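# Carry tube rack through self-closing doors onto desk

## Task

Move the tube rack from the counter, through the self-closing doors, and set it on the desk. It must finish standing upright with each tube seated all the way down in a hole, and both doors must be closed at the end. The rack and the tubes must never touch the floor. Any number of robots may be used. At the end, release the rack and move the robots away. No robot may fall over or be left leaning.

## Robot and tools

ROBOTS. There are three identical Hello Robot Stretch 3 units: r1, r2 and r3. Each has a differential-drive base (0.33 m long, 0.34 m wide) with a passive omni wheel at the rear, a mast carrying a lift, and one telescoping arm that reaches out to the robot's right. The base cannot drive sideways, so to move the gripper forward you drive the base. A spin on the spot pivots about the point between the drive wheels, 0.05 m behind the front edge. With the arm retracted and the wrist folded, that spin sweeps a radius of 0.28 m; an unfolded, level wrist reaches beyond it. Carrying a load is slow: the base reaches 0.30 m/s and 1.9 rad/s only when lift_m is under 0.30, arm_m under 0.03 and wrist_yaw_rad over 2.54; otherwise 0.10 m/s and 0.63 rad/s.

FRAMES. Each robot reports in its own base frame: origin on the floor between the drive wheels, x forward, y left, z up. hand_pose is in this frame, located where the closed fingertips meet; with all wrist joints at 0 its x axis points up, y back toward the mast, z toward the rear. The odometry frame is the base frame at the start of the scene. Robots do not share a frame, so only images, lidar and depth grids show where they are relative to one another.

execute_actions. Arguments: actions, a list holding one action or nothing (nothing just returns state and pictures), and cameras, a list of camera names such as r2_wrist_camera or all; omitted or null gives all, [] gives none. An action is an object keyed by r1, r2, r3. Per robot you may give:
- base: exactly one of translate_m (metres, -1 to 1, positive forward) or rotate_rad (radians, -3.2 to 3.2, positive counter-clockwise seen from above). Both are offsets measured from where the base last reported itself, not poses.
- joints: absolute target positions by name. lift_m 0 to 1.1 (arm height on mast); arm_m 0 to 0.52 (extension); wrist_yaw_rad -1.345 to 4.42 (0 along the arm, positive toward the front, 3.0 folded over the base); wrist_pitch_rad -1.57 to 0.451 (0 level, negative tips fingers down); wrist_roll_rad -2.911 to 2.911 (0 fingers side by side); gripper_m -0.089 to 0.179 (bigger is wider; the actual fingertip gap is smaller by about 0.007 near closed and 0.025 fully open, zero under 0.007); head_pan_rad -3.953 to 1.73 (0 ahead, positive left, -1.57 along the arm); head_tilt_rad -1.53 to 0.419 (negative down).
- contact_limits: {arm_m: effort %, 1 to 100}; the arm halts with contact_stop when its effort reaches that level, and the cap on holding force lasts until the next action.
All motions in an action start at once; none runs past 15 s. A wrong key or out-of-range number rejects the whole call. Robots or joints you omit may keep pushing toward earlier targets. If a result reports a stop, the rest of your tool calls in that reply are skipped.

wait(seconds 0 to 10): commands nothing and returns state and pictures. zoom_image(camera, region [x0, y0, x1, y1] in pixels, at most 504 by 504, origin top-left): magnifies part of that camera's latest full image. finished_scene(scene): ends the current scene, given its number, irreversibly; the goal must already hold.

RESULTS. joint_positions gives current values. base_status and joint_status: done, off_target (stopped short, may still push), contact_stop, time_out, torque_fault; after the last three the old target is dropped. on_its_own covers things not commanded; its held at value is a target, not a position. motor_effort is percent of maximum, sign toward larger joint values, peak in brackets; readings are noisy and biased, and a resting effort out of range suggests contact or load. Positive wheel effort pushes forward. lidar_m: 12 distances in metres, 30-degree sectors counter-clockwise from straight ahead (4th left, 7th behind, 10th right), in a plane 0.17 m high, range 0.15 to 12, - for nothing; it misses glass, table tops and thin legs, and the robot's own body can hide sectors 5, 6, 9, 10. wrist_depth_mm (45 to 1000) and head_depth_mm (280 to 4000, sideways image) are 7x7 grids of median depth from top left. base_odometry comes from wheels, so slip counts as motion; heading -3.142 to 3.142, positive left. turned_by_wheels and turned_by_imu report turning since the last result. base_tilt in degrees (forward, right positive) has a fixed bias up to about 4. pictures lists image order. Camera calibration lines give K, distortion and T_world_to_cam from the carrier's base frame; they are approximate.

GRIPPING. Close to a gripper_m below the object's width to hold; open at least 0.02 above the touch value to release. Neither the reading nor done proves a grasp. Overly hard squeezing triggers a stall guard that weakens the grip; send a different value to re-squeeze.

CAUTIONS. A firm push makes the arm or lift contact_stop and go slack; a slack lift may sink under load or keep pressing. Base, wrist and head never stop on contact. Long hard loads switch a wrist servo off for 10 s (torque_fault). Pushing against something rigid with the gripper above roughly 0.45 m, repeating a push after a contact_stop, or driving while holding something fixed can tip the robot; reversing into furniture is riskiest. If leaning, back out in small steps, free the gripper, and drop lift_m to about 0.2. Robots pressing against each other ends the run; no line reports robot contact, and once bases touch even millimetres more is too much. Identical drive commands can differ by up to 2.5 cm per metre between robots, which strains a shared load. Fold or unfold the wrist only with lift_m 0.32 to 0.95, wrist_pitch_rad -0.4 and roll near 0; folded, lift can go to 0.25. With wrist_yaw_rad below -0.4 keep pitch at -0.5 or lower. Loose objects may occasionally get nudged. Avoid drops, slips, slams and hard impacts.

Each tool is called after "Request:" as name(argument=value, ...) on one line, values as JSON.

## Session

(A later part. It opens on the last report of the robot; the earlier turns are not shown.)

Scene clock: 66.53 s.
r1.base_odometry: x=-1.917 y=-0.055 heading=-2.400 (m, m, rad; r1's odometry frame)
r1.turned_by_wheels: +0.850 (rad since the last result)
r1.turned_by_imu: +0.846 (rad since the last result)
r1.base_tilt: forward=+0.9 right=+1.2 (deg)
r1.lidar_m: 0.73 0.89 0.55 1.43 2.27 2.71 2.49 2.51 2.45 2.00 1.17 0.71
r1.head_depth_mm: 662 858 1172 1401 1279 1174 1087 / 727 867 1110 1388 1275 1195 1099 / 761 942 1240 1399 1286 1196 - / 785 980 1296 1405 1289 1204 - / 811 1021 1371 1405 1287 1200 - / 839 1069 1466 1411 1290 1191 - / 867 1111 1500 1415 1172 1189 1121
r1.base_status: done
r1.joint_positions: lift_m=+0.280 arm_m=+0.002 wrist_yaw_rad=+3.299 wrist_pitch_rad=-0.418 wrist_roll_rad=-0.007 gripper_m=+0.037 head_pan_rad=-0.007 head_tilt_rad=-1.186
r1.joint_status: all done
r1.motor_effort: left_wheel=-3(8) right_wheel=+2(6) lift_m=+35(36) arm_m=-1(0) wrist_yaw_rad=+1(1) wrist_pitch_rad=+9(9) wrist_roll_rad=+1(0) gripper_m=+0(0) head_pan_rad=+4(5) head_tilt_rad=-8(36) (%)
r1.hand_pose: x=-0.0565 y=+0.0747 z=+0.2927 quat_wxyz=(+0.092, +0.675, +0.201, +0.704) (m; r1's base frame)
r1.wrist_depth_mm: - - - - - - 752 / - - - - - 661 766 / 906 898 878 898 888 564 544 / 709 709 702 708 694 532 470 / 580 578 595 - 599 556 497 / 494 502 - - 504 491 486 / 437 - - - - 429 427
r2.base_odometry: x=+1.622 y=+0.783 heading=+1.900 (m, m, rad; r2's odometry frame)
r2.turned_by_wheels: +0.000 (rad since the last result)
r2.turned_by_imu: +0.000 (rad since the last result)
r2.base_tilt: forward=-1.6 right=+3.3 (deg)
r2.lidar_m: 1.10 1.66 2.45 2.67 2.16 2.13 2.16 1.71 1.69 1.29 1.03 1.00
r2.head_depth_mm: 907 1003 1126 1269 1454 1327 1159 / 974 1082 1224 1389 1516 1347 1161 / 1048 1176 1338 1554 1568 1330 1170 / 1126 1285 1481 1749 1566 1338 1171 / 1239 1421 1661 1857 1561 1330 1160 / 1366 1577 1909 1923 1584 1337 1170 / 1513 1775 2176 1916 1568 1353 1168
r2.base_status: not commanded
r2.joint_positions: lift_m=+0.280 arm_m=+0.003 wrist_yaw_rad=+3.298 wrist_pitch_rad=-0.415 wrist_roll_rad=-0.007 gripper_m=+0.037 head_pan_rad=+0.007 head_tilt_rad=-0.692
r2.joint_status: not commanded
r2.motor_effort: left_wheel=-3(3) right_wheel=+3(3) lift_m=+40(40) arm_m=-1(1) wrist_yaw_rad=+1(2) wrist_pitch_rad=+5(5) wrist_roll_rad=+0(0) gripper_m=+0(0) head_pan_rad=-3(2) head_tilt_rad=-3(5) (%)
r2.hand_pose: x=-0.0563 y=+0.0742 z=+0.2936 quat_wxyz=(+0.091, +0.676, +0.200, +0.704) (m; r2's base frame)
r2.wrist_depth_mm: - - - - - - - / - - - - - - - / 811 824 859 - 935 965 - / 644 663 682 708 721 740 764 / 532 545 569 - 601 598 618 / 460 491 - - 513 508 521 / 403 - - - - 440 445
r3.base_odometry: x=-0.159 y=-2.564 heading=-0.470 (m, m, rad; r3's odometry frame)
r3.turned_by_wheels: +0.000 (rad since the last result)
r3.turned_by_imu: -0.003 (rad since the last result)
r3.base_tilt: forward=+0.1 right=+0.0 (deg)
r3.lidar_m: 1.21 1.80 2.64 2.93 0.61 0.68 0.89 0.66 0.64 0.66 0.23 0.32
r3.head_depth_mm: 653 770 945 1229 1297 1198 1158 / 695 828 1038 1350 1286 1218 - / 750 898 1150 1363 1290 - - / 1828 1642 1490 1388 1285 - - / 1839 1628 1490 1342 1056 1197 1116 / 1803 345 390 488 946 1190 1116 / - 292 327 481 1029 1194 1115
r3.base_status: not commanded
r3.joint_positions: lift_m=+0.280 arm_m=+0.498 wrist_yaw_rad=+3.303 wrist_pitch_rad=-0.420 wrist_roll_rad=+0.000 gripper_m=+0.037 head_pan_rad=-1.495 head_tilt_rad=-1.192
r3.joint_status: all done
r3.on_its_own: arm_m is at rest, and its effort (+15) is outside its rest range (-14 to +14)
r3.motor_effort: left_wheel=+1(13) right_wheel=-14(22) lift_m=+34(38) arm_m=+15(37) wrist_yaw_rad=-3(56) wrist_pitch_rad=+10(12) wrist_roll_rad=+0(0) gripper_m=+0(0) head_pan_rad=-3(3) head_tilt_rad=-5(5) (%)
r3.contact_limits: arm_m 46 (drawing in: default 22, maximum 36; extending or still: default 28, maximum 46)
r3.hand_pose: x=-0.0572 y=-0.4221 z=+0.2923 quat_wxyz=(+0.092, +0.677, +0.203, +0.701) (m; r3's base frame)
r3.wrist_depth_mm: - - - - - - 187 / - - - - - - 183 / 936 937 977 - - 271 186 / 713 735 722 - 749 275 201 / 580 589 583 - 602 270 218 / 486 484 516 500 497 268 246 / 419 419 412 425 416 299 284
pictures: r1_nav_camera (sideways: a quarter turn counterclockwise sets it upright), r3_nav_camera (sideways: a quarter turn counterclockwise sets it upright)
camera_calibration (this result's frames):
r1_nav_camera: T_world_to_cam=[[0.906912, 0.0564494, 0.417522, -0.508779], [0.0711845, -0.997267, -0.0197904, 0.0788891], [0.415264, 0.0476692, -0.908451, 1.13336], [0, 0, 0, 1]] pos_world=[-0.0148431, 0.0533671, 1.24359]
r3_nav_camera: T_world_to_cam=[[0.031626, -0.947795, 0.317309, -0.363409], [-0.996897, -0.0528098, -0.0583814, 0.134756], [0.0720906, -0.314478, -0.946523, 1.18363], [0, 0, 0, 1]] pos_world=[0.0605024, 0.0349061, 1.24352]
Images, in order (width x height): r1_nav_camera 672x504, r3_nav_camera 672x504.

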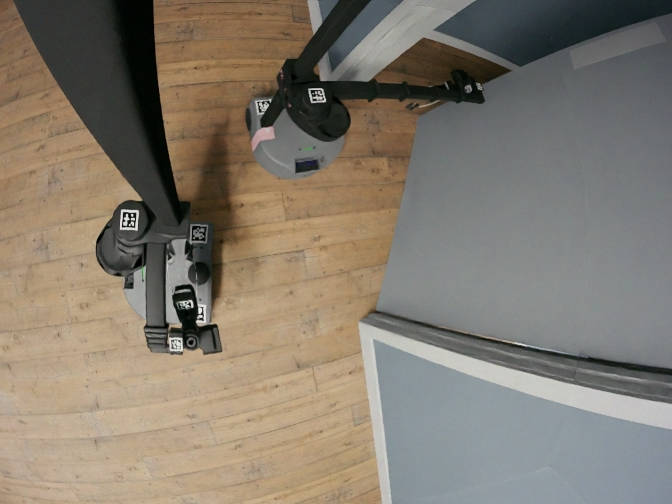

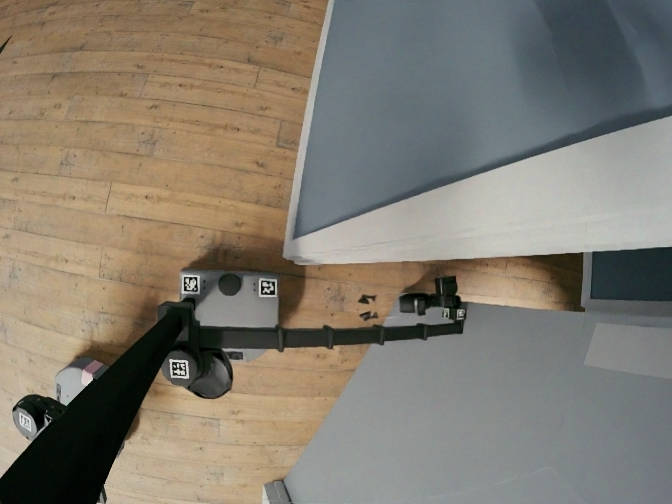

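Request:
execute_actions(actions=[{"r1":{"base":{"rotate_rad":0.18}}}], cameras=[])

Request:
execute_actions(actions=[{"r1":{"base":{"translate_m":0.75}}}], cameras=["r1_nav_camera"])

Scene clock: 68.20 s.
r1.base_odometry: x=-1.917 y=-0.055 heading=-2.220 (m, m, rad; r1's odometry frame)
r1.turned_by_wheels: +0.180 (rad since the last result)
r1.turned_by_imu: +0.179 (rad since the last result)
r1.base_tilt: forward=+1.0 right=+1.3 (deg)
r1.lidar_m: 0.79 1.01 0.55 2.26 2.33 2.60 2.50 2.57 2.45 2.00 0.93 0.71
r1.head_depth_mm: 719 851 1040 1363 1281 1177 1089 / 754 921 1174 1385 1287 1193 1097 / 796 983 1280 1400 1283 1196 - / 844 1054 1392 1407 1294 1210 - / 887 1137 1484 1403 1280 1204 - / 948 1221 1527 1408 1263 1185 - / 1009 1333 1557 1217 1172 1196 1110
r1.base_status: done
r1.joint_positions: lift_m=+0.280 arm_m=+0.002 wrist_yaw_rad=+3.299 wrist_pitch_rad=-0.418 wrist_roll_rad=-0.007 gripper_m=+0.037 head_pan_rad=-0.006 head_tilt_rad=-1.186
r1.joint_status: not commanded
r1.motor_effort: left_wheel=-4(9) right_wheel=+2(6) lift_m=+35(36) arm_m=-1(1) wrist_yaw_rad=+2(1) wrist_pitch_rad=+9(9) wrist_roll_rad=+1(1) gripper_m=+1(0) head_pan_rad=+3(3) head_tilt_rad=-8(8) (%)
r1.hand_pose: x=-0.0565 y=+0.0747 z=+0.2927 quat_wxyz=(+0.092, +0.675, +0.201, +0.704) (m; r1's base frame)
r1.wrist_depth_mm: - - - - - - 827 / - - - - - - 806 / 912 897 886 878 902 855 515 / 707 695 716 707 704 653 470 / 575 573 598 - 592 572 469 / 492 500 - - 509 493 476 / 432 - - - - 428 427
r2.base_odometry: x=+1.622 y=+0.783 heading=+1.900 (m, m, rad; r2's odometry frame)
r2.turned_by_wheels: +0.000 (rad since the last result)
r2.turned_by_imu: +0.000 (rad since the last result)
r2.base_tilt: forward=-1.6 right=+3.2 (deg)
r2.lidar_m: 1.10 1.66 2.45 2.66 2.16 2.14 2.16 1.71 1.70 1.29 1.02 1.00
r2.head_depth_mm: 911 1001 1126 1265 1450 1331 1162 / 972 1083 1223 1393 1523 1336 1163 / 1046 1178 1345 1550 1574 1339 1170 / 1138 1286 1482 1746 1563 1337 1168 / 1237 1423 1667 1826 1568 1335 1172 / 1347 1582 1881 1906 1566 1351 1170 / 1505 1797 2164 1911 1576 1341 1171
r2.base_status: not commanded
r2.joint_positions: lift_m=+0.280 arm_m=+0.003 wrist_yaw_rad=+3.298 wrist_pitch_rad=-0.415 wrist_roll_rad=-0.007 gripper_m=+0.037 head_pan_rad=+0.007 head_tilt_rad=-0.692
r2.joint_status: not commanded
r2.motor_effort: left_wheel=-3(3) right_wheel=+3(3) lift_m=+40(40) arm_m=-1(1) wrist_yaw_rad=+1(1) wrist_pitch_rad=+5(5) wrist_roll_rad=+0(0) gripper_m=+1(1) head_pan_rad=-2(3) head_tilt_rad=-4(4) (%)
r2.hand_pose: x=-0.0563 y=+0.0742 z=+0.2936 quat_wxyz=(+0.091, +0.676, +0.200, +0.704) (m; r2's base frame)
r2.wrist_depth_mm: - - - - - - - / - - - - - - - / 807 839 842 - 938 966 - / 650 660 688 706 717 744 775 / 534 544 579 - 598 604 619 / 459 492 - - 510 507 517 / 398 - - - - 438 443
r3.base_odometry: x=-0.159 y=-2.564 heading=-0.470 (m, m, rad; r3's odometry frame)
r3.turned_by_wheels: +0.000 (rad since the last result)
r3.turned_by_imu: +0.000 (rad since the last result)
r3.base_tilt: forward=+0.1 right=+0.0 (deg)
r3.lidar_m: 1.21 1.80 2.63 2.93 0.64 0.68 0.89 0.66 0.64 0.66 0.23 0.32
r3.head_depth_mm: 653 773 946 1223 1292 1204 1160 / 695 832 1037 1345 1297 1230 - / 755 897 1151 1374 1298 - - / 1826 1653 1487 1386 1283 - - / 1812 1658 1511 1332 1054 1197 1122 / 1781 344 391 489 947 1191 1116 / - 292 327 481 1025 1186 1107
r3.base_status: not commanded
r3.joint_positions: lift_m=+0.280 arm_m=+0.498 wrist_yaw_rad=+3.303 wrist_pitch_rad=-0.420 wrist_roll_rad=+0.000 gripper_m=+0.037 head_pan_rad=-1.495 head_tilt_rad=-1.192
r3.joint_status: not commanded
r3.on_its_own: arm_m is at rest, and its effort (+15) is outside its rest range (-14 to +14)
r3.motor_effort: left_wheel=+1(1) right_wheel=-14(14) lift_m=+35(34) arm_m=+15(15) wrist_yaw_rad=-3(3) wrist_pitch_rad=+10(10) wrist_roll_rad=+0(0) gripper_m=+0(0) head_pan_rad=-3(1) head_tilt_rad=-5(5) (%)
r3.hand_pose: x=-0.0572 y=-0.4221 z=+0.2923 quat_wxyz=(+0.092, +0.677, +0.203, +0.701) (m; r3's base frame)
r3.wrist_depth_mm: - - - - - - 187 / - - - - - - 183 / 942 962 993 - - 273 186 / 716 739 735 - 740 273 201 / 576 580 586 - 600 272 218 / 482 488 512 499 494 268 247 / 415 424 408 424 420 297 281
pictures: none
No camera images: the call's "cameras" was empty. Leave "cameras" out to get every camera's image.

Scene clock: 72.67 s.
r1.base_odometry: x=-2.371 y=-0.652 heading=-2.220 (m, m, rad; r1's odometry frame)
r1.turned_by_wheels: +0.000 (rad since the last result)
r1.turned_by_imu: -0.120 (rad since the last result)
r1.base_tilt: forward=+0.9 right=+1.3 (deg)
r1.lidar_m: - 0.15 0.24 0.70 0.64 0.64 3.20 3.24 2.16 0.21 0.15 -
r1.head_depth_mm: - - - - - 597 1083 / - - - - 332 613 1098 / - - - - 366 837 - / - - - - 399 1186 - / - - - - 456 1198 - / - - - - 599 1188 - / - - - 334 879 1196 1114
r1.base_status: done
r1.joint_positions: lift_m=+0.280 arm_m=+0.002 wrist_yaw_rad=+3.298 wrist_pitch_rad=-0.416 wrist_roll_rad=-0.006 gripper_m=+0.037 head_pan_rad=-0.005 head_tilt_rad=-1.191
r1.joint_status: not commanded
r1.motor_effort: left_wheel=-1(27) right_wheel=+8(43) lift_m=+39(40) arm_m=+1(1) wrist_yaw_rad=+3(12) wrist_pitch_rad=+8(10) wrist_roll_rad=+0(0) gripper_m=+1(1) head_pan_rad=+3(3) head_tilt_rad=-5(8) (%)
r1.hand_pose: x=-0.0562 y=+0.0750 z=+0.2931 quat_wxyz=(+0.091, +0.676, +0.200, +0.703) (m; r1's base frame)
r1.wrist_depth_mm: - - - - - - 491 / - - - - - - 433 / 855 559 555 818 890 912 387 / 644 482 482 705 693 677 353 / 558 468 499 - 590 559 320 / 488 508 - - 505 475 297 / 437 - - - - 426 276
r2.base_odometry: x=+1.622 y=+0.783 heading=+1.900 (m, m, rad; r2's odometry frame)
r2.turned_by_wheels: +0.000 (rad since the last result)
r2.turned_by_imu: +0.000 (rad since the last result)
r2.base_tilt: forward=-1.6 right=+3.2 (deg)
r2.lidar_m: 1.09 1.66 2.44 2.67 2.16 2.14 2.16 1.71 1.69 1.29 1.03 1.01
r2.head_depth_mm: 912 1000 1116 1276 1457 1321 1160 / 971 1083 1218 1394 1529 1328 1161 / 1045 1169 1327 1566 1560 1339 1165 / 1127 1281 1491 1739 1564 1337 1166 / 1238 1405 1655 1855 1568 1336 1160 / 1348 1580 1886 1902 1566 1349 1170 / 1495 1789 2171 1920 1583 1339 1168
r2.base_status: not commanded
r2.joint_positions: lift_m=+0.280 arm_m=+0.003 wrist_yaw_rad=+3.298 wrist_pitch_rad=-0.415 wrist_roll_rad=-0.007 gripper_m=+0.037 head_pan_rad=+0.007 head_tilt_rad=-0.692
r2.joint_status: not commanded
r2.motor_effort: left_wheel=-2(3) right_wheel=+3(3) lift_m=+40(40) arm_m=-1(1) wrist_yaw_rad=+2(1) wrist_pitch_rad=+5(5) wrist_roll_rad=+0(0) gripper_m=+0(0) head_pan_rad=-2(2) head_tilt_rad=-4(4) (%)
r2.hand_pose: x=-0.0563 y=+0.0742 z=+0.2936 quat_wxyz=(+0.091, +0.676, +0.200, +0.704) (m; r2's base frame)
r2.wrist_depth_mm: - - - - - - - / - - - - - - - / 817 843 878 - 935 970 - / 647 654 679 708 725 743 763 / 533 549 576 - 592 598 625 / 459 488 - - 519 506 515 / 400 - - - - 437 444
r3.base_odometry: x=-0.159 y=-2.564 heading=-0.470 (m, m, rad; r3's odometry frame)
r3.turned_by_wheels: +0.000 (rad since the last result)
r3.turned_by_imu: +0.001 (rad since the last result)
r3.base_tilt: forward=+0.1 right=+0.0 (deg)
r3.lidar_m: 1.21 1.80 2.64 2.92 3.10 2.63 0.89 0.49 0.63 0.66 0.23 0.33
r3.head_depth_mm: 651 770 947 1226 1293 1189 1159 / 694 835 1039 1340 1286 1225 - / 751 894 1154 1371 1300 - - / 1822 1659 1502 1394 1294 - - / 1807 1636 1489 1340 1059 1189 1122 / 1795 345 390 489 951 1191 1117 / - 292 327 480 1025 1195 1120
r3.base_status: not commanded
r3.joint_positions: lift_m=+0.280 arm_m=+0.499 wrist_yaw_rad=+3.303 wrist_pitch_rad=-0.420 wrist_roll_rad=+0.000 gripper_m=+0.037 head_pan_rad=-1.495 head_tilt_rad=-1.192
r3.joint_status: not commanded
r3.motor_effort: left_wheel=+2(2) right_wheel=-16(15) lift_m=+34(34) arm_m=+14(15) wrist_yaw_rad=-3(3) wrist_pitch_rad=+10(10) wrist_roll_rad=+0(0) gripper_m=+0(1) head_pan_rad=-1(2) head_tilt_rad=-5(5) (%)
r3.hand_pose: x=-0.0572 y=-0.4222 z=+0.2923 quat_wxyz=(+0.092, +0.677, +0.203, +0.701) (m; r3's base frame)
r3.wrist_depth_mm: - - - - - - 187 / - - - - - - 182 / 514 951 970 - - 272 187 / 436 563 735 - 751 273 200 / 438 561 581 - 597 271 217 / 456 493 506 492 490 271 247 / 416 419 411 425 417 296 283
pictures: r1_nav_camera (sideways: a quarter turn counterclockwise sets it upright)
camera_calibration (this result's frames):
r1_nav_camera: T_world_to_cam=[[0.909024, 0.0575455, 0.412753, -0.50258], [0.0722976, -0.997179, -0.0201987, 0.0794138], [0.410426, 0.0482021, -0.910619, 1.13621], [0, 0, 0, 1]] pos_world=[-0.0152144, 0.0533432, 1.2437]
Images, in order (width x height): r1_nav_camera 672x504.

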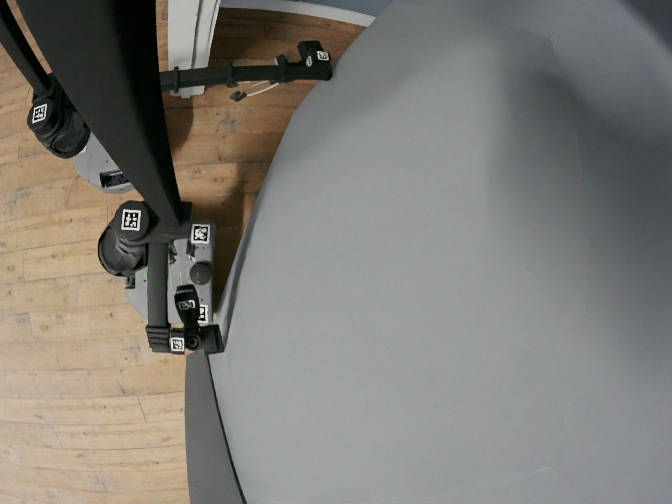

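Request:
execute_actions(actions=[{"r3":{"joints":{"arm_m":0}},"r1":{"base":{"translate_m":0.15}}}], cameras=[])

Request:
execute_actions(actions=[{"r3":{"base":{"translate_m":0.4}},"r1":{"base":{"rotate_rad":0.9}}}], cameras=[])

Request:
execute_actions(actions=[{"r1":{"base":{"translate_m":0.5}}}], cameras=["r1_nav_camera"])

Scene clock: 78.90 s.
r1.base_odometry: x=-2.461 y=-0.772 heading=-2.219 (m, m, rad; r1's odometry frame)
r1.turned_by_wheels: +0.001 (rad since the last result)
r1.turned_by_imu: -0.237 (rad since the last result)
r1.base_tilt: forward=+0.8 right=+1.4 (deg)
r1.lidar_m: - - 0.15 0.19 1.26 0.66 3.28 3.24 2.92 0.23 0.15 -
r1.head_depth_mm: - - - - - 853 1091 / - - - - - 962 1100 / - - - - - 607 - / - - - - - 594 - / - - - - - 869 - / - - - - - 1149 - / - - - - - 1157 1113
r1.base_status: translate_m off_target (by the wheels' count: +0.1497 of +0.1500)
r1.joint_positions: lift_m=+0.280 arm_m=+0.002 wrist_yaw_rad=+3.283 wrist_pitch_rad=-0.416 wrist_roll_rad=-0.008 gripper_m=+0.037 head_pan_rad=+0.001 head_tilt_rad=-1.191
r1.joint_status: not commanded
r1.on_its_own: left_wheel is at rest, and its effort (+37) is outside its rest range (-18 to +18); wrist_yaw_rad is at rest, and its effort (+20) is outside its rest range (-12 to +12)
r1.motor_effort: left_wheel=+37(85) right_wheel=+18(56) lift_m=+40(44) arm_m=+0(1) wrist_yaw_rad=+20(51) wrist_pitch_rad=+8(9) wrist_roll_rad=+1(1) gripper_m=+0(1) head_pan_rad=+0(3) head_tilt_rad=-5(5) (%)
r1.hand_pose: x=-0.0528 y=+0.0756 z=+0.2931 quat_wxyz=(+0.097, +0.677, +0.195, +0.703) (m; r1's base frame)
r1.wrist_depth_mm: - - 642 - 525 209 130 / - - 703 - 505 204 128 / 554 548 759 908 485 201 127 / 434 456 699 710 467 197 126 / 419 457 580 - 382 195 125 / 422 483 - - 300 191 124 / 432 - - - - 182 122
r2.base_odometry: x=+1.622 y=+0.783 heading=+1.900 (m, m, rad; r2's odometry frame)
r2.turned_by_wheels: +0.000 (rad since the last result)
r2.turned_by_imu: -0.001 (rad since the last result)
r2.base_tilt: forward=-1.6 right=+3.2 (deg)
r2.lidar_m: 1.10 1.65 2.44 2.66 2.16 2.14 2.16 1.71 1.69 1.29 1.02 1.00
r2.head_depth_mm: 908 1004 1117 1268 1462 1343 1168 / 971 1088 1211 1391 1534 1342 1163 / 1047 1172 1339 1549 1569 1330 1162 / 1133 1277 1476 1744 1574 1342 1160 / 1240 1417 1637 1857 1562 1335 1171 / 1361 1578 1877 1877 1564 1340 1169 / 1491 1778 2158 1910 1587 1331 1168
r2.base_status: not commanded
r2.joint_positions: lift_m=+0.280 arm_m=+0.003 wrist_yaw_rad=+3.298 wrist_pitch_rad=-0.415 wrist_roll_rad=-0.007 gripper_m=+0.037 head_pan_rad=+0.007 head_tilt_rad=-0.692
r2.joint_status: not commanded
r2.motor_effort: left_wheel=-3(3) right_wheel=+3(3) lift_m=+39(40) arm_m=-1(1) wrist_yaw_rad=+1(1) wrist_pitch_rad=+5(5) wrist_roll_rad=+0(0) gripper_m=+0(1) head_pan_rad=-2(3) head_tilt_rad=-5(4) (%)
r2.hand_pose: x=-0.0563 y=+0.0742 z=+0.2936 quat_wxyz=(+0.091, +0.676, +0.200, +0.704) (m; r2's base frame)
r2.wrist_depth_mm: - - - - - - - / - - - - - - - / 817 829 864 - 943 985 - / 641 661 687 709 721 747 759 / 538 545 583 - 589 604 612 / 459 491 - - 514 505 514 / 398 - - - - 437 440
r3.base_odometry: x=-0.159 y=-2.564 heading=-0.470 (m, m, rad; r3's odometry frame)
r3.turned_by_wheels: +0.000 (rad since the last result)
r3.turned_by_imu: +0.001 (rad since the last result)
r3.base_tilt: forward=+0.1 right=+0.0 (deg)
r3.lidar_m: 1.21 1.80 2.64 2.92 3.11 2.62 0.88 0.53 0.57 0.58 0.23 0.32
r3.head_depth_mm: 569 680 844 1114 1299 1190 1157 / 601 722 905 1234 1295 1225 - / 633 772 988 1336 1309 - - / 1784 1603 1446 1374 1298 - - / 1843 1644 1492 1337 1010 1195 1120 / 1758 346 391 489 948 1191 1116 / - 294 327 480 1025 1194 1119
r3.base_status: not commanded
r3.joint_positions: lift_m=+0.280 arm_m=+0.000 wrist_yaw_rad=+3.302 wrist_pitch_rad=-0.420 wrist_roll_rad=+0.000 gripper_m=+0.037 head_pan_rad=-1.495 head_tilt_rad=-1.192
r3.joint_status: all done
r3.motor_effort: left_wheel=-1(12) right_wheel=+1(42) lift_m=+33(34) arm_m=-5(12) wrist_yaw_rad=-2(3) wrist_pitch_rad=+11(10) wrist_roll_rad=+0(0) gripper_m=+0(0) head_pan_rad=-3(3) head_tilt_rad=-5(5) (%)
r3.hand_pose: x=-0.0570 y=+0.0760 z=+0.2923 quat_wxyz=(+0.092, +0.677, +0.202, +0.701) (m; r3's base frame)
r3.wrist_depth_mm: - - - - - - - / - - - - - - - / 952 960 950 959 - - - / 713 719 720 744 757 753 765 / 577 581 586 - 602 617 616 / 486 505 - - 510 504 508 / 419 - - - - 428 437
pictures: none
No camera images: the call's "cameras" was empty. Leave "cameras" out to get every camera's image.

Scene clock: 83.40 s.
r1.base_odometry: x=-2.461 y=-0.771 heading=-1.319 (m, m, rad; r1's odometry frame)
r1.turned_by_wheels: +0.900 (rad since the last result)
r1.turned_by_imu: +0.324 (rad since the last result)
r1.base_tilt: forward=+0.9 right=+1.3 (deg)
r1.lidar_m: - - 0.15 0.19 0.99 3.08 3.14 3.23 2.13 0.22 0.15 -
r1.head_depth_mm: - - - - - 868 1096 / - - - - - 962 1106 / - - - - - 633 - / - - - - - 645 - / - - - - - 1055 - / - - - - - 1153 - / - - - - - 1160 1115
r1.base_status: done
r1.joint_positions: lift_m=+0.280 arm_m=+0.002 wrist_yaw_rad=+3.212 wrist_pitch_rad=-0.416 wrist_roll_rad=-0.008 gripper_m=+0.037 head_pan_rad=+0.001 head_tilt_rad=-1.193
r1.joint_status: not commanded
r1.on_its_own: wrist_yaw_rad is held at +3.210, not at your +3.300, by its stall guard, which is not easing now; left_wheel is at rest, and its effort (+23) is outside its rest range (-18 to +18)
r1.motor_effort: left_wheel=+23(25) right_wheel=+6(26) lift_m=+39(40) arm_m=+0(0) wrist_yaw_rad=-2(49) wrist_pitch_rad=+8(8) wrist_roll_rad=+1(1) gripper_m=+0(1) head_pan_rad=-1(0) head_tilt_rad=-3(5) (%)
r1.hand_pose: x=-0.0370 y=+0.0772 z=+0.2932 quat_wxyz=(+0.121, +0.683, +0.171, +0.699) (m; r1's base frame)
r1.wrist_depth_mm: - - - 670 341 162 107 / - - 800 726 340 161 106 / 888 896 806 805 333 160 106 / 707 707 705 709 334 160 105 / 574 570 571 573 287 158 105 / 493 507 - - 238 158 105 / 441 - - - - 152 105
r2.base_odometry: x=+1.622 y=+0.783 heading=+1.900 (m, m, rad; r2's odometry frame)
r2.turned_by_wheels: +0.000 (rad since the last result)
r2.turned_by_imu: +0.000 (rad since the last result)
r2.base_tilt: forward=-1.6 right=+3.2 (deg)
r2.lidar_m: 1.10 1.66 2.44 2.66 2.16 2.14 2.16 1.72 1.69 1.29 1.03 1.00
r2.head_depth_mm: 908 1002 1122 1265 1446 1334 1157 / 973 1086 1220 1391 1534 1338 1161 / 1049 1172 1340 1548 1567 1329 1168 / 1131 1283 1478 1745 1580 1336 1168 / 1230 1415 1672 1848 1565 1337 1165 / 1358 1586 1901 1912 1563 1333 1167 / 1507 1782 2160 1892 1569 1336 1167
r2.base_status: not commanded
r2.joint_positions: lift_m=+0.280 arm_m=+0.003 wrist_yaw_rad=+3.298 wrist_pitch_rad=-0.415 wrist_roll_rad=-0.007 gripper_m=+0.037 head_pan_rad=+0.007 head_tilt_rad=-0.692
r2.joint_status: not commanded
r2.motor_effort: left_wheel=-3(3) right_wheel=+3(3) lift_m=+40(40) arm_m=-1(1) wrist_yaw_rad=+2(2) wrist_pitch_rad=+5(5) wrist_roll_rad=+0(0) gripper_m=+1(0) head_pan_rad=-3(2) head_tilt_rad=-4(4) (%)
r2.hand_pose: x=-0.0563 y=+0.0742 z=+0.2936 quat_wxyz=(+0.091, +0.676, +0.200, +0.704) (m; r2's base frame)
r2.wrist_depth_mm: - - - - - - - / - - - - - - - / 806 841 871 - 935 973 - / 649 661 695 720 723 749 758 / 535 550 578 - 597 606 616 / 458 492 - - 517 506 516 / 399 - - - - 438 447
r3.base_odometry: x=+0.198 y=-2.745 heading=-0.470 (m, m, rad; r3's odometry frame)
r3.turned_by_wheels: +0.000 (rad since the last result)
r3.turned_by_imu: +0.000 (rad since the last result)
r3.base_tilt: forward=+0.1 right=+0.1 (deg)
r3.lidar_m: 1.29 1.38 2.01 2.89 3.07 3.01 0.85 0.32 0.25 0.24 0.26 0.38
r3.head_depth_mm: - 290 349 492 783 1198 1164 / - 294 357 509 878 1224 - / - 299 365 527 841 - - / - 300 374 543 876 - - / - 302 383 563 1039 1187 1122 / - 307 393 584 1145 1191 1120 / - 311 403 607 1189 1193 1119
r3.base_status: done
r3.joint_positions: lift_m=+0.280 arm_m=+0.000 wrist_yaw_rad=+3.302 wrist_pitch_rad=-0.420 wrist_roll_rad=+0.000 gripper_m=+0.037 head_pan_rad=-1.495 head_tilt_rad=-1.192
r3.joint_status: not commanded
r3.motor_effort: left_wheel=-1(5) right_wheel=+1(11) lift_m=+34(34) arm_m=-6(5) wrist_yaw_rad=-3(2) wrist_pitch_rad=+10(10) wrist_roll_rad=+0(0) gripper_m=+1(0) head_pan_rad=-2(3) head_tilt_rad=-5(5) (%)
r3.hand_pose: x=-0.0570 y=+0.0760 z=+0.2923 quat_wxyz=(+0.092, +0.677, +0.202, +0.701) (m; r3's base frame)
r3.wrist_depth_mm: - - - - - - - / - - - - - - - / 930 954 959 973 - - - / 711 715 734 739 752 770 761 / 570 575 587 - 612 607 613 / 480 503 - - 513 506 514 / 415 - - - - 434 432
pictures: none
No camera images: the call's "cameras" was empty. Leave "cameras" out to get every camera's image.

Scene clock: 86.50 s.
r1.base_odometry: x=-2.336 y=-1.255 heading=-1.318 (m, m, rad; r1's odometry frame)
r1.turned_by_wheels: +0.001 (rad since the last result)
r1.turned_by_imu: +0.044 (rad since the last result)
r1.base_tilt: forward=+0.9 right=+1.3 (deg)
r1.lidar_m: - - 0.15 0.20 0.99 3.19 3.13 2.90 2.13 0.21 0.15 -
r1.head_depth_mm: - - - - - 864 1088 / - - - - - 712 1089 / - - - - - 332 - / - - - - - - - / - - - - - 355 - / - - - - - 1162 - / - - - - - 1173 1116
r1.base_status: translate_m off_target (by the wheels' count: +0.4997 of +0.5000)
r1.joint_positions: lift_m=+0.280 arm_m=+0.002 wrist_yaw_rad=+3.187 wrist_pitch_rad=-0.416 wrist_roll_rad=-0.008 gripper_m=+0.037 head_pan_rad=+0.001 head_tilt_rad=-1.198
r1.joint_status: not commanded
r1.on_its_own: wrist_yaw_rad is held at +3.210, not at your +3.300, by its stall guard, which is not easing now; left_wheel is at rest, and its effort (+42) is outside its rest range (-18 to +18); wrist_yaw_rad is at rest, and its effort (+29) is outside its rest range (-12 to +12)
r1.motor_effort: left_wheel=+42(55) right_wheel=+18(21) lift_m=+39(40) arm_m=+0(0) wrist_yaw_rad=+29(30) wrist_pitch_rad=+8(8) wrist_roll_rad=+1(1) gripper_m=-1(0) head_pan_rad=+0(0) head_tilt_rad=-1(4) (%)
r1.hand_pose: x=-0.0314 y=+0.0775 z=+0.2931 quat_wxyz=(+0.130, +0.685, +0.162, +0.698) (m; r1's base frame)
r1.wrist_depth_mm: - - - - 300 149 100 / - - - 794 300 149 99 / 882 946 816 820 300 148 99 / 715 698 707 703 298 148 99 / 579 582 575 586 260 149 99 / 493 508 - - 219 148 99 / 440 - - - - 143 99
r2.base_odometry: x=+1.622 y=+0.783 heading=+1.900 (m, m, rad; r2's odometry frame)
r2.turned_by_wheels: +0.000 (rad since the last result)
r2.turned_by_imu: +0.000 (rad since the last result)
r2.base_tilt: forward=-1.6 right=+3.2 (deg)
r2.lidar_m: 1.09 1.66 2.44 2.66 2.16 2.13 2.16 1.72 1.69 1.29 1.02 1.00
r2.head_depth_mm: 906 1008 1123 1271 1456 1332 1166 / 977 1083 1213 1397 1530 1334 1167 / 1050 1170 1340 1568 1566 1335 1167 / 1139 1283 1484 1739 1567 1337 1157 / 1239 1408 1656 1854 1568 1341 1160 / 1366 1569 1884 1899 1572 1336 1166 / 1496 1778 2189 1922 1562 1347 1165
r2.base_status: not commanded
r2.joint_positions: lift_m=+0.280 arm_m=+0.003 wrist_yaw_rad=+3.298 wrist_pitch_rad=-0.415 wrist_roll_rad=-0.007 gripper_m=+0.037 head_pan_rad=+0.007 head_tilt_rad=-0.692
r2.joint_status: not commanded
r2.motor_effort: left_wheel=-3(3) right_wheel=+3(3) lift_m=+40(40) arm_m=-1(1) wrist_yaw_rad=+1(1) wrist_pitch_rad=+5(5) wrist_roll_rad=+0(0) gripper_m=+0(0) head_pan_rad=-2(3) head_tilt_rad=-5(4) (%)
r2.hand_pose: x=-0.0563 y=+0.0742 z=+0.2936 quat_wxyz=(+0.091, +0.676, +0.200, +0.704) (m; r2's base frame)
r2.wrist_depth_mm: - - - - - - - / - - - - - - - / 819 835 870 - 937 961 - / 633 663 683 703 719 737 770 / 535 549 576 - 593 597 615 / 463 496 - - 512 505 520 / 401 - - - - 439 443
r3.base_odometry: x=+0.198 y=-2.745 heading=-0.470 (m, m, rad; r3's odometry frame)
r3.turned_by_wheels: +0.000 (rad since the last result)
r3.turned_by_imu: +0.001 (rad since the last result)
r3.base_tilt: forward=+0.2 right=+0.0 (deg)
r3.lidar_m: 1.29 1.38 2.02 2.88 3.06 3.00 0.85 0.31 0.25 0.24 0.26 0.38
r3.head_depth_mm: - 291 350 493 781 1206 1155 / - 294 356 509 881 1224 - / - 299 365 525 841 - - / - 301 374 543 877 - - / - 302 383 564 1032 1189 1118 / - 307 393 584 1143 1186 1118 / - 311 402 607 1187 1192 1117
r3.base_status: not commanded
r3.joint_positions: lift_m=+0.280 arm_m=+0.000 wrist_yaw_rad=+3.302 wrist_pitch_rad=-0.420 wrist_roll_rad=+0.000 gripper_m=+0.037 head_pan_rad=-1.495 head_tilt_rad=-1.192
r3.joint_status: not commanded
r3.motor_effort: left_wheel=+0(1) right_wheel=+1(1) lift_m=+34(34) arm_m=-5(6) wrist_yaw_rad=-2(2) wrist_pitch_rad=+10(10) wrist_roll_rad=+0(0) gripper_m=+0(0) head_pan_rad=-2(2) head_tilt_rad=-5(5) (%)
r3.hand_pose: x=-0.0570 y=+0.0760 z=+0.2923 quat_wxyz=(+0.092, +0.677, +0.202, +0.701) (m; r3's base frame)
r3.wrist_depth_mm: - - - - - - - / - - - - - - - / 931 943 986 985 - - - / 722 717 718 743 739 751 770 / 572 582 590 - 606 604 608 / 480 501 - - 513 501 511 / 413 - - - - 433 435
pictures: r1_nav_camera (sideways: a quarter turn counterclockwise sets it upright)
camera_calibration (this result's frames):
r1_nav_camera: T_world_to_cam=[[0.911579, 0.0632786, 0.406226, -0.494094], [0.0784366, -0.996703, -0.0207551, 0.0801004], [0.403573, 0.0507829, -0.913537, 1.14004], [0, 0, 0, 1]] pos_world=[-0.015967, 0.0532073, 1.24385]
Images, in order (width x height): r1_nav_camera 672x504.

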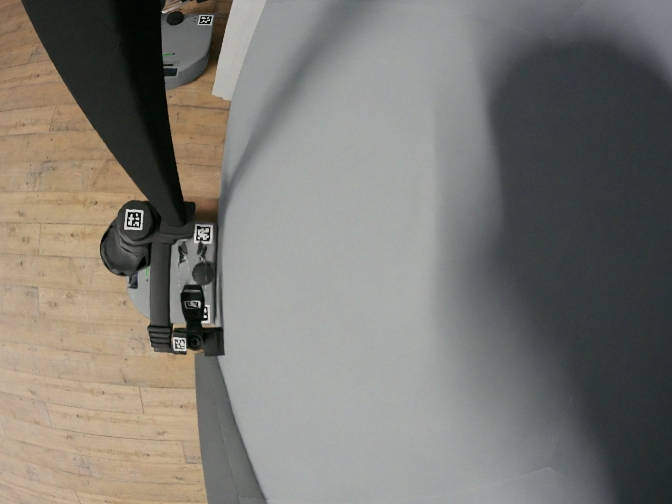

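Request:
execute_actions(actions=[{"r3":{"base":{"translate_m":-0.4}},"r1":{"base":{"translate_m":-0.02},"joints":{"wrist_yaw_rad":3.35}}}], cameras=[])

Request:
execute_actions(actions=[{"r3":{"joints":{"arm_m":0.515},"contact_limits":{"arm_m":46}}}], cameras=[])

Request:
execute_actions(actions=[{"r1":{"base":{"rotate_rad":0.55}}}], cameras=["r1_nav_camera"])

Request:
execute_actions(actions=[{"r1":{"base":{"translate_m":0.25}}}], cameras=["r1_nav_camera"])

Scene clock: 90.73 s.
r1.base_odometry: x=-2.341 y=-1.236 heading=-1.318 (m, m, rad; r1's odometry frame)
r1.turned_by_wheels: +0.000 (rad since the last result)
r1.turned_by_imu: -0.001 (rad since the last result)
r1.base_tilt: forward=+0.9 right=+1.3 (deg)
r1.lidar_m: - - 0.15 0.27 0.60 3.18 3.12 3.24 2.12 0.30 0.15 -
r1.head_depth_mm: - - - - - 848 1091 / - - - - - 850 1083 / - - - - - 489 - / - - - - - 494 - / - - - - - 505 - / - - - - - 1154 - / - - - - - 1109 989
r1.base_status: done
r1.joint_positions: lift_m=+0.280 arm_m=+0.002 wrist_yaw_rad=+3.348 wrist_pitch_rad=-0.416 wrist_roll_rad=-0.008 gripper_m=+0.037 head_pan_rad=+0.000 head_tilt_rad=-1.198
r1.joint_status: all done
r1.motor_effort: left_wheel=-1(24) right_wheel=+0(15) lift_m=+39(39) arm_m=+0(0) wrist_yaw_rad=+3(30) wrist_pitch_rad=+8(8) wrist_roll_rad=+1(1) gripper_m=+0(1) head_pan_rad=+0(1) head_tilt_rad=-1(1) (%)
r1.hand_pose: x=-0.0673 y=+0.0730 z=+0.2931 quat_wxyz=(+0.073, +0.670, +0.217, +0.706) (m; r1's base frame)
r1.wrist_depth_mm: - - 562 - 661 328 188 / - - - - 690 316 183 / 903 918 554 555 738 305 180 / 707 708 493 503 649 292 176 / 579 583 541 497 561 282 172 / 489 513 - - 494 273 169 / 431 - - - - 245 165
r2.base_odometry: x=+1.622 y=+0.783 heading=+1.900 (m, m, rad; r2's odometry frame)
r2.turned_by_wheels: +0.000 (rad since the last result)
r2.turned_by_imu: +0.000 (rad since the last result)
r2.base_tilt: forward=-1.6 right=+3.2 (deg)
r2.lidar_m: 1.10 1.66 2.45 2.66 2.16 2.14 2.16 1.71 1.69 1.29 1.03 1.00
r2.head_depth_mm: 914 1004 1117 1266 1454 1323 1169 / 976 1084 1217 1400 1529 1330 1159 / 1043 1181 1338 1567 1555 1342 1171 / 1128 1277 1476 1751 1571 1339 1164 / 1231 1411 1650 1850 1575 1340 1172 / 1356 1594 1885 1898 1587 1344 1168 / 1496 1789 2161 1914 1573 1343 1168
r2.base_status: not commanded
r2.joint_positions: lift_m=+0.280 arm_m=+0.003 wrist_yaw_rad=+3.298 wrist_pitch_rad=-0.415 wrist_roll_rad=-0.007 gripper_m=+0.037 head_pan_rad=+0.007 head_tilt_rad=-0.692
r2.joint_status: not commanded
r2.motor_effort: left_wheel=-2(3) right_wheel=+2(3) lift_m=+40(39) arm_m=-1(1) wrist_yaw_rad=+1(2) wrist_pitch_rad=+5(5) wrist_roll_rad=+0(0) gripper_m=+1(0) head_pan_rad=-2(2) head_tilt_rad=-4(5) (%)
r2.hand_pose: x=-0.0563 y=+0.0742 z=+0.2936 quat_wxyz=(+0.091, +0.676, +0.200, +0.704) (m; r2's base frame)
r2.wrist_depth_mm: - - - - - - - / - - - - - - - / 809 847 853 - 948 955 - / 639 668 683 706 721 746 759 / 536 551 578 - 585 602 619 / 459 490 - - 515 508 518 / 397 - - - - 438 441
r3.base_odometry: x=-0.159 y=-2.564 heading=-0.470 (m, m, rad; r3's odometry frame)
r3.turned_by_wheels: +0.000 (rad since the last result)
r3.turned_by_imu: +0.002 (rad since the last result)
r3.base_tilt: forward=+0.1 right=+0.1 (deg)
r3.lidar_m: 1.20 1.79 2.63 2.93 3.12 2.63 0.45 0.37 0.28 0.28 0.23 0.33
r3.head_depth_mm: - 318 411 578 982 1198 1151 / - 324 420 597 1030 1209 - / - 328 430 618 990 - - / 290 335 441 639 1038 - - / 290 341 452 623 968 1200 1119 / 295 326 391 489 947 1191 1121 / - 293 327 478 1025 1192 1112
r3.base_status: done
r3.joint_positions: lift_m=+0.280 arm_m=+0.000 wrist_yaw_rad=+3.302 wrist_pitch_rad=-0.420 wrist_roll_rad=+0.000 gripper_m=+0.037 head_pan_rad=-1.495 head_tilt_rad=-1.192
r3.joint_status: not commanded
r3.motor_effort: left_wheel=-1(8) right_wheel=+1(8) lift_m=+34(35) arm_m=-5(5) wrist_yaw_rad=-2(2) wrist_pitch_rad=+10(10) wrist_roll_rad=+0(0) gripper_m=+0(1) head_pan_rad=-2(3) head_tilt_rad=-5(5) (%)
r3.hand_pose: x=-0.0570 y=+0.0760 z=+0.2923 quat_wxyz=(+0.092, +0.677, +0.202, +0.701) (m; r3's base frame)
r3.wrist_depth_mm: - - - - - - - / - - - - - - - / 926 967 972 981 - - - / 710 709 722 744 746 766 770 / 582 578 593 - 601 610 604 / 480 510 - - 508 506 511 / 419 - - - - 433 434
pictures: none
No camera images: the call's "cameras" was empty. Leave "cameras" out to get every camera's image.

Scene clock: 95.70 s.
r1.base_odometry: x=-2.341 y=-1.236 heading=-1.318 (m, m, rad; r1's odometry frame)
r1.turned_by_wheels: +0.000 (rad since the last result)
r1.turned_by_imu: -0.001 (rad since the last result)
r1.base_tilt: forward=+1.0 right=+1.3 (deg)
r1.lidar_m: 0.20 0.26 0.61 0.70 0.60 3.18 3.12 3.22 2.12 0.30 0.21 0.20
r1.head_depth_mm: - - - 322 477 848 1094 / - - - 352 570 1124 1078 / - - 304 400 706 1198 - / - - 319 463 931 1204 - / - - 344 549 1238 1213 - / - 300 388 675 1277 1191 - / - 316 448 878 1287 1188 985
r1.base_status: not commanded
r1.joint_positions: lift_m=+0.280 arm_m=+0.002 wrist_yaw_rad=+3.348 wrist_pitch_rad=-0.416 wrist_roll_rad=-0.008 gripper_m=+0.037 head_pan_rad=+0.000 head_tilt_rad=-1.198
r1.joint_status: not commanded
r1.motor_effort: left_wheel=+0(1) right_wheel=+0(0) lift_m=+39(39) arm_m=+0(0) wrist_yaw_rad=+3(3) wrist_pitch_rad=+8(8) wrist_roll_rad=+1(1) gripper_m=+0(0) head_pan_rad=+1(0) head_tilt_rad=-1(1) (%)
r1.hand_pose: x=-0.0673 y=+0.0730 z=+0.2931 quat_wxyz=(+0.073, +0.670, +0.217, +0.706) (m; r1's base frame)
r1.wrist_depth_mm: - - - - 664 - 537 / - - - - 710 - - / 914 903 554 558 764 890 893 / 700 703 496 501 706 696 700 / 573 576 537 497 603 576 577 / 494 504 - - 504 488 497 / 430 - - - - 426 430
r2.base_odometry: x=+1.622 y=+0.783 heading=+1.900 (m, m, rad; r2's odometry frame)
r2.turned_by_wheels: +0.000 (rad since the last result)
r2.turned_by_imu: +0.000 (rad since the last result)
r2.base_tilt: forward=-1.6 right=+3.2 (deg)
r2.lidar_m: 1.10 1.66 2.44 2.66 2.16 2.14 2.16 1.72 1.70 1.29 1.03 1.00
r2.head_depth_mm: 902 1001 1117 1273 1454 1328 1161 / 976 1080 1229 1398 1529 1335 1166 / 1045 1185 1337 1563 1566 1332 1161 / 1131 1276 1477 1742 1566 1338 1157 / 1233 1422 1660 1839 1567 1338 1168 / 1354 1567 1902 1886 1570 1335 1164 / 1490 1780 2182 1894 1588 1348 1170
r2.base_status: not commanded
r2.joint_positions: lift_m=+0.280 arm_m=+0.003 wrist_yaw_rad=+3.298 wrist_pitch_rad=-0.415 wrist_roll_rad=-0.007 gripper_m=+0.037 head_pan_rad=+0.007 head_tilt_rad=-0.692
r2.joint_status: not commanded
r2.motor_effort: left_wheel=-3(3) right_wheel=+3(3) lift_m=+40(40) arm_m=-1(1) wrist_yaw_rad=+1(2) wrist_pitch_rad=+5(5) wrist_roll_rad=+0(0) gripper_m=+0(1) head_pan_rad=-2(3) head_tilt_rad=-3(3) (%)
r2.hand_pose: x=-0.0563 y=+0.0742 z=+0.2936 quat_wxyz=(+0.091, +0.676, +0.200, +0.704) (m; r2's base frame)
r2.wrist_depth_mm: - - - - - - - / - - - - - - - / 810 818 868 - 936 988 - / 645 668 681 706 725 737 754 / 533 546 581 - 597 599 627 / 459 494 - - 505 502 520 / 402 - - - - 435 447
r3.base_odometry: x=-0.159 y=-2.564 heading=-0.470 (m, m, rad; r3's odometry frame)
r3.turned_by_wheels: +0.000 (rad since the last result)
r3.turned_by_imu: -0.004 (rad since the last result)
r3.base_tilt: forward=+0.1 right=+0.0 (deg)
r3.lidar_m: 1.17 1.80 2.61 2.93 3.09 2.62 0.45 0.46 0.65 0.67 0.23 0.32
r3.head_depth_mm: 662 787 964 1244 1300 1197 - / 705 849 1063 1345 1287 1226 - / 772 917 1163 1400 1287 - - / 1817 1640 1493 1391 1287 - - / 1839 1657 1503 1352 1090 1198 1115 / 1788 359 399 492 943 1198 1116 / - 292 330 464 1015 1188 1120
r3.base_status: not commanded
r3.joint_positions: lift_m=+0.280 arm_m=+0.513 wrist_yaw_rad=+3.303 wrist_pitch_rad=-0.420 wrist_roll_rad=+0.000 gripper_m=+0.037 head_pan_rad=-1.496 head_tilt_rad=-1.192
r3.joint_status: all done
r3.on_its_own: arm_m is at rest, and its effort (+15) is outside its rest range (-14 to +14)
r3.motor_effort: left_wheel=+2(13) right_wheel=-15(26) lift_m=+34(38) arm_m=+15(36) wrist_yaw_rad=-3(56) wrist_pitch_rad=+11(13) wrist_roll_rad=+0(0) gripper_m=+0(0) head_pan_rad=-2(3) head_tilt_rad=-5(5) (%)
r3.contact_limits: arm_m 46 (drawing in: default 22, maximum 36; extending or still: default 28, maximum 46)
r3.hand_pose: x=-0.0572 y=-0.4371 z=+0.2922 quat_wxyz=(+0.092, +0.677, +0.203, +0.701) (m; r3's base frame)
r3.wrist_depth_mm: 499 - - - - - 189 / - - - - - - 192 / 580 595 959 - - 278 199 / 485 567 728 - 745 284 214 / 535 566 588 - 597 279 238 / 490 489 507 501 462 287 270 / 419 423 410 426 414 320 307
pictures: none
No camera images: the call's "cameras" was empty. Leave "cameras" out to get every camera's image.

Scene clock: 97.37 s.
r1.base_odometry: x=-2.341 y=-1.236 heading=-0.768 (m, m, rad; r1's odometry frame)
r1.turned_by_wheels: +0.550 (rad since the last result)
r1.turned_by_imu: +0.548 (rad since the last result)
r1.base_tilt: forward=+1.0 right=+1.3 (deg)
r1.lidar_m: 0.27 0.66 0.70 0.59 3.23 3.11 2.86 2.13 0.29 0.21 0.20 0.20
r1.head_depth_mm: - - 298 347 436 589 788 / - 297 346 435 588 817 1062 / 297 344 433 584 898 1201 - / 342 431 580 890 1261 1209 - / 428 577 883 1375 1285 1209 - / 574 873 1075 1406 1287 1189 - / 1471 1663 1515 1367 1277 1070 1121
r1.base_status: done
r1.joint_positions: lift_m=+0.280 arm_m=+0.002 wrist_yaw_rad=+3.348 wrist_pitch_rad=-0.416 wrist_roll_rad=-0.008 gripper_m=+0.037 head_pan_rad=+0.000 head_tilt_rad=-1.198
r1.joint_status: not commanded
r1.motor_effort: left_wheel=-3(9) right_wheel=+1(7) lift_m=+39(39) arm_m=+0(0) wrist_yaw_rad=+3(3) wrist_pitch_rad=+8(8) wrist_roll_rad=+1(1) gripper_m=+0(0) head_pan_rad=-1(0) head_tilt_rad=-2(1) (%)
r1.hand_pose: x=-0.0674 y=+0.0730 z=+0.2931 quat_wxyz=(+0.073, +0.670, +0.217, +0.706) (m; r1's base frame)
r1.wrist_depth_mm: - - - - - - - / - - - - - - - / 892 913 894 910 556 555 603 / 702 710 697 705 503 451 651 / 580 584 597 577 503 491 582 / 497 507 - - 505 486 492 / 433 - - - - 428 428
r2.base_odometry: x=+1.622 y=+0.783 heading=+1.900 (m, m, rad; r2's odometry frame)
r2.turned_by_wheels: +0.000 (rad since the last result)
r2.turned_by_imu: +0.000 (rad since the last result)
r2.base_tilt: forward=-1.6 right=+3.2 (deg)
r2.lidar_m: 1.10 1.66 2.45 2.67 2.16 2.13 2.16 1.72 1.69 1.29 1.03 1.00
r2.head_depth_mm: 917 1004 1123 1270 1459 1337 1157 / 976 1080 1222 1399 1529 1329 1161 / 1047 1172 1337 1547 1552 1328 1166 / 1131 1282 1478 1740 1577 1330 1160 / 1235 1412 1673 1851 1568 1337 1169 / 1360 1567 1880 1904 1574 1335 1166 / 1501 1783 2161 1905 1565 1345 1163
r2.base_status: not commanded
r2.joint_positions: lift_m=+0.280 arm_m=+0.003 wrist_yaw_rad=+3.298 wrist_pitch_rad=-0.415 wrist_roll_rad=-0.007 gripper_m=+0.037 head_pan_rad=+0.007 head_tilt_rad=-0.692
r2.joint_status: not commanded
r2.motor_effort: left_wheel=-3(2) right_wheel=+4(3) lift_m=+40(40) arm_m=-1(1) wrist_yaw_rad=+1(1) wrist_pitch_rad=+5(5) wrist_roll_rad=+0(0) gripper_m=+0(1) head_pan_rad=-3(2) head_tilt_rad=-4(3) (%)
r2.hand_pose: x=-0.0563 y=+0.0742 z=+0.2936 quat_wxyz=(+0.091, +0.676, +0.200, +0.704) (m; r2's base frame)
r2.wrist_depth_mm: - - - - - - - / - - - - - - - / 807 836 857 - 926 961 - / 642 666 686 708 718 736 760 / 531 550 582 - 594 611 620 / 461 495 - - 511 507 516 / 398 - - - - 441 447
r3.base_odometry: x=-0.159 y=-2.564 heading=-0.470 (m, m, rad; r3's odometry frame)
r3.turned_by_wheels: +0.000 (rad since the last result)
r3.turned_by_imu: +0.000 (rad since the last result)
r3.base_tilt: forward=+0.1 right=+0.0 (deg)
r3.lidar_m: 1.17 1.80 2.63 2.92 3.11 2.63 0.49 0.59 0.65 0.67 0.23 0.32
r3.head_depth_mm: 663 785 965 1232 1295 1204 - / 709 851 1064 1362 1293 1225 - / 772 912 1158 1388 1295 - - / 1825 1646 1479 1381 1294 - - / 1808 1646 1496 1355 1083 1189 1120 / 1796 358 398 491 941 1195 1117 / - 291 329 465 1012 1186 1119
r3.base_status: not commanded
r3.joint_positions: lift_m=+0.280 arm_m=+0.513 wrist_yaw_rad=+3.303 wrist_pitch_rad=-0.420 wrist_roll_rad=+0.000 gripper_m=+0.037 head_pan_rad=-1.496 head_tilt_rad=-1.192
r3.joint_status: not commanded
r3.on_its_own: arm_m is at rest, and its effort (+15) is outside its rest range (-14 to +14)
r3.motor_effort: left_wheel=+3(2) right_wheel=-16(16) lift_m=+34(34) arm_m=+15(15) wrist_yaw_rad=-3(3) wrist_pitch_rad=+11(10) wrist_roll_rad=+0(0) gripper_m=+0(0) head_pan_rad=-1(2) head_tilt_rad=-5(5) (%)
r3.hand_pose: x=-0.0572 y=-0.4371 z=+0.2922 quat_wxyz=(+0.092, +0.677, +0.203, +0.701) (m; r3's base frame)
r3.wrist_depth_mm: - - - - - - 189 / - - - - - - 190 / 583 662 977 - - 276 199 / 529 593 722 - 749 285 214 / 551 580 587 - 603 280 238 / 484 490 507 494 465 289 269 / 418 424 414 422 417 319 309
pictures: r1_nav_camera (sideways: a quarter turn counterclockwise sets it upright)
camera_calibration (this result's frames):
r1_nav_camera: T_world_to_cam=[[0.911547, 0.0623732, 0.406437, -0.49437], [0.0774515, -0.99678, -0.0207371, 0.080083], [0.403835, 0.050382, -0.913443, 1.13992], [0, 0, 0, 1]] pos_world=[-0.0159007, 0.0532292, 1.24384]
Images, in order (width x height): r1_nav_camera 672x504.

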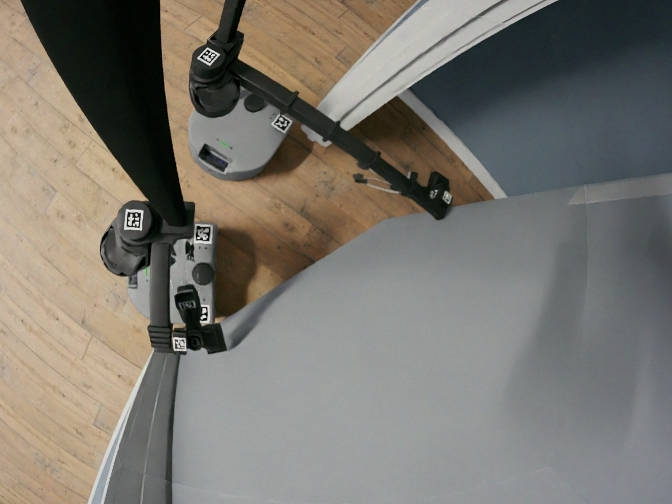

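Scene clock: 100.00 s.
r1.base_odometry: x=-2.161 y=-1.410 heading=-0.769 (m, m, rad; r1's odometry frame)
r1.turned_by_wheels: +0.000 (rad since the last result)
r1.turned_by_imu: -0.776 (rad since the last result)
r1.base_tilt: forward=+0.9 right=+1.2 (deg)
r1.lidar_m: - 0.15 0.19 0.68 0.62 0.62 3.23 3.25 2.85 0.21 0.15 -
r1.head_depth_mm: - - - - - 608 1090 / - - - - 314 582 1097 / - - - - 344 739 - / - - - - 376 1149 - / - - - - 412 1182 - / - - - - 456 1187 - / - - - - 527 1191 1110
r1.base_status: done
r1.joint_positions: lift_m=+0.280 arm_m=+0.002 wrist_yaw_rad=+3.346 wrist_pitch_rad=-0.416 wrist_roll_rad=-0.006 gripper_m=+0.037 head_pan_rad=+0.000 head_tilt_rad=-1.190
r1.joint_status: not commanded
r1.motor_effort: left_wheel=-1(30) right_wheel=+12(73) lift_m=+38(44) arm_m=+0(2) wrist_yaw_rad=+4(65) wrist_pitch_rad=+8(9) wrist_roll_rad=+0(1) gripper_m=+0(0) head_pan_rad=+1(0) head_tilt_rad=-6(6) (%)
r1.hand_pose: x=-0.0669 y=+0.0731 z=+0.2932 quat_wxyz=(+0.074, +0.671, +0.216, +0.706) (m; r1's base frame)
r1.wrist_depth_mm: - - - - - - 420 / - - - - - - 379 / 529 556 591 751 910 845 347 / 437 443 488 706 703 661 319 / 424 432 488 577 602 558 297 / 471 458 - - 502 473 274 / 431 - - - - 418 257
r2.base_odometry: x=+1.622 y=+0.783 heading=+1.900 (m, m, rad; r2's odometry frame)
r2.turned_by_wheels: +0.000 (rad since the last result)
r2.turned_by_imu: +0.000 (rad since the last result)
r2.base_tilt: forward=-1.6 right=+3.3 (deg)
r2.lidar_m: 1.09 1.65 2.45 2.66 2.16 2.14 2.16 1.72 1.69 1.29 1.02 1.00
r2.head_depth_mm: 909 1002 1119 1268 1474 1329 1169 / 972 1080 1222 1401 1533 1334 1167 / 1047 1173 1336 1570 1566 1333 1167 / 1129 1284 1483 1723 1561 1346 1166 / 1232 1411 1664 1862 1584 1333 1167 / 1366 1577 1896 1937 1567 1338 1170 / 1499 1778 2162 1914 1585 1342 1168
r2.base_status: not commanded
r2.joint_positions: lift_m=+0.280 arm_m=+0.003 wrist_yaw_rad=+3.298 wrist_pitch_rad=-0.415 wrist_roll_rad=-0.007 gripper_m=+0.037 head_pan_rad=+0.007 head_tilt_rad=-0.692
r2.joint_status: not commanded
r2.motor_effort: left_wheel=-3(3) right_wheel=+3(3) lift_m=+40(40) arm_m=-1(1) wrist_yaw_rad=+1(1) wrist_pitch_rad=+5(5) wrist_roll_rad=+0(0) gripper_m=+0(0) head_pan_rad=-2(3) head_tilt_rad=-3(4) (%)
r2.hand_pose: x=-0.0563 y=+0.0742 z=+0.2936 quat_wxyz=(+0.091, +0.676, +0.200, +0.704) (m; r2's base frame)
r2.wrist_depth_mm: - - - - - - - / - - - - - - - / 807 828 859 - 939 973 - / 651 655 681 706 717 755 761 / 532 549 576 - 598 603 619 / 459 494 - - 509 509 520 / 395 - - - - 434 444
r3.base_odometry: x=-0.159 y=-2.564 heading=-0.469 (m, m, rad; r3's odometry frame)
r3.turned_by_wheels: +0.000 (rad since the last result)
r3.turned_by_imu: +0.001 (rad since the last result)
r3.base_tilt: forward=+0.2 right=+0.0 (deg)
r3.lidar_m: 1.17 1.79 2.62 2.93 3.11 2.63 0.90 0.48 0.65 0.67 0.23 0.32
r3.head_depth_mm: 662 785 964 1239 1278 1180 - / 712 849 1058 1343 1292 1219 - / 773 910 1171 1396 1288 - - / 1821 1647 1504 1383 1288 - - / 1821 1644 1503 1346 1092 1190 1118 / 1765 358 399 490 944 1197 1113 / - 292 329 466 1017 1188 1113
r3.base_status: not commanded
r3.joint_positions: lift_m=+0.280 arm_m=+0.514 wrist_yaw_rad=+3.302 wrist_pitch_rad=-0.420 wrist_roll_rad=+0.000 gripper_m=+0.037 head_pan_rad=-1.496 head_tilt_rad=-1.192
r3.joint_status: not commanded
r3.on_its_own: right_wheel is at rest, and its effort (-25) is outside its rest range (-18 to +18)
r3.motor_effort: left_wheel=+6(7) right_wheel=-25(25) lift_m=+34(34) arm_m=+11(15) wrist_yaw_rad=-3(3) wrist_pitch_rad=+10(10) wrist_roll_rad=+0(0) gripper_m=+1(0) head_pan_rad=-2(1) head_tilt_rad=-5(5) (%)
r3.hand_pose: x=-0.0572 y=-0.4375 z=+0.2922 quat_wxyz=(+0.092, +0.677, +0.203, +0.701) (m; r3's base frame)
r3.wrist_depth_mm: - - - - - - 189 / - - - - - - 190 / 543 969 961 - - 275 199 / 408 498 739 - 749 285 215 / 404 524 586 - 596 277 239 / 418 488 509 499 460 288 271 / 409 421 411 430 415 318 307
pictures: r1_nav_camera (sideways: a quarter turn counterclockwise sets it upright)
camera_calibration (this result's frames):
r1_nav_camera: T_world_to_cam=[[0.908399, 0.0623631, 0.413428, -0.503456], [0.0775973, -0.996781, -0.020141, 0.0793063], [0.410841, 0.050377, -0.910314, 1.13581], [0, 0, 0, 1]] pos_world=[-0.0154536, 0.0532294, 1.24368]
Images, in order (width x height): r1_nav_camera 672x504.

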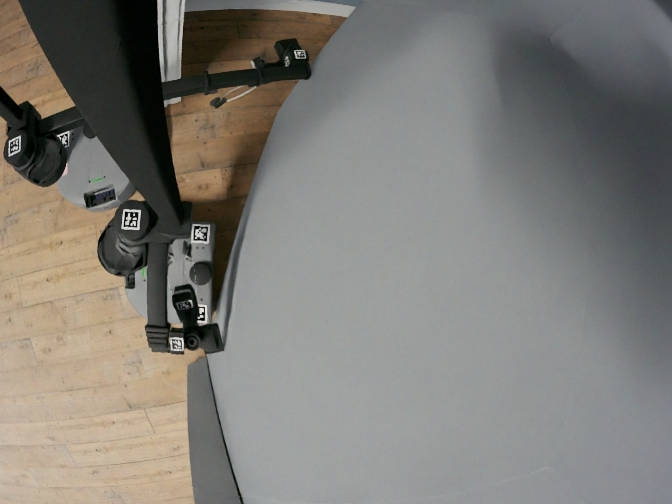

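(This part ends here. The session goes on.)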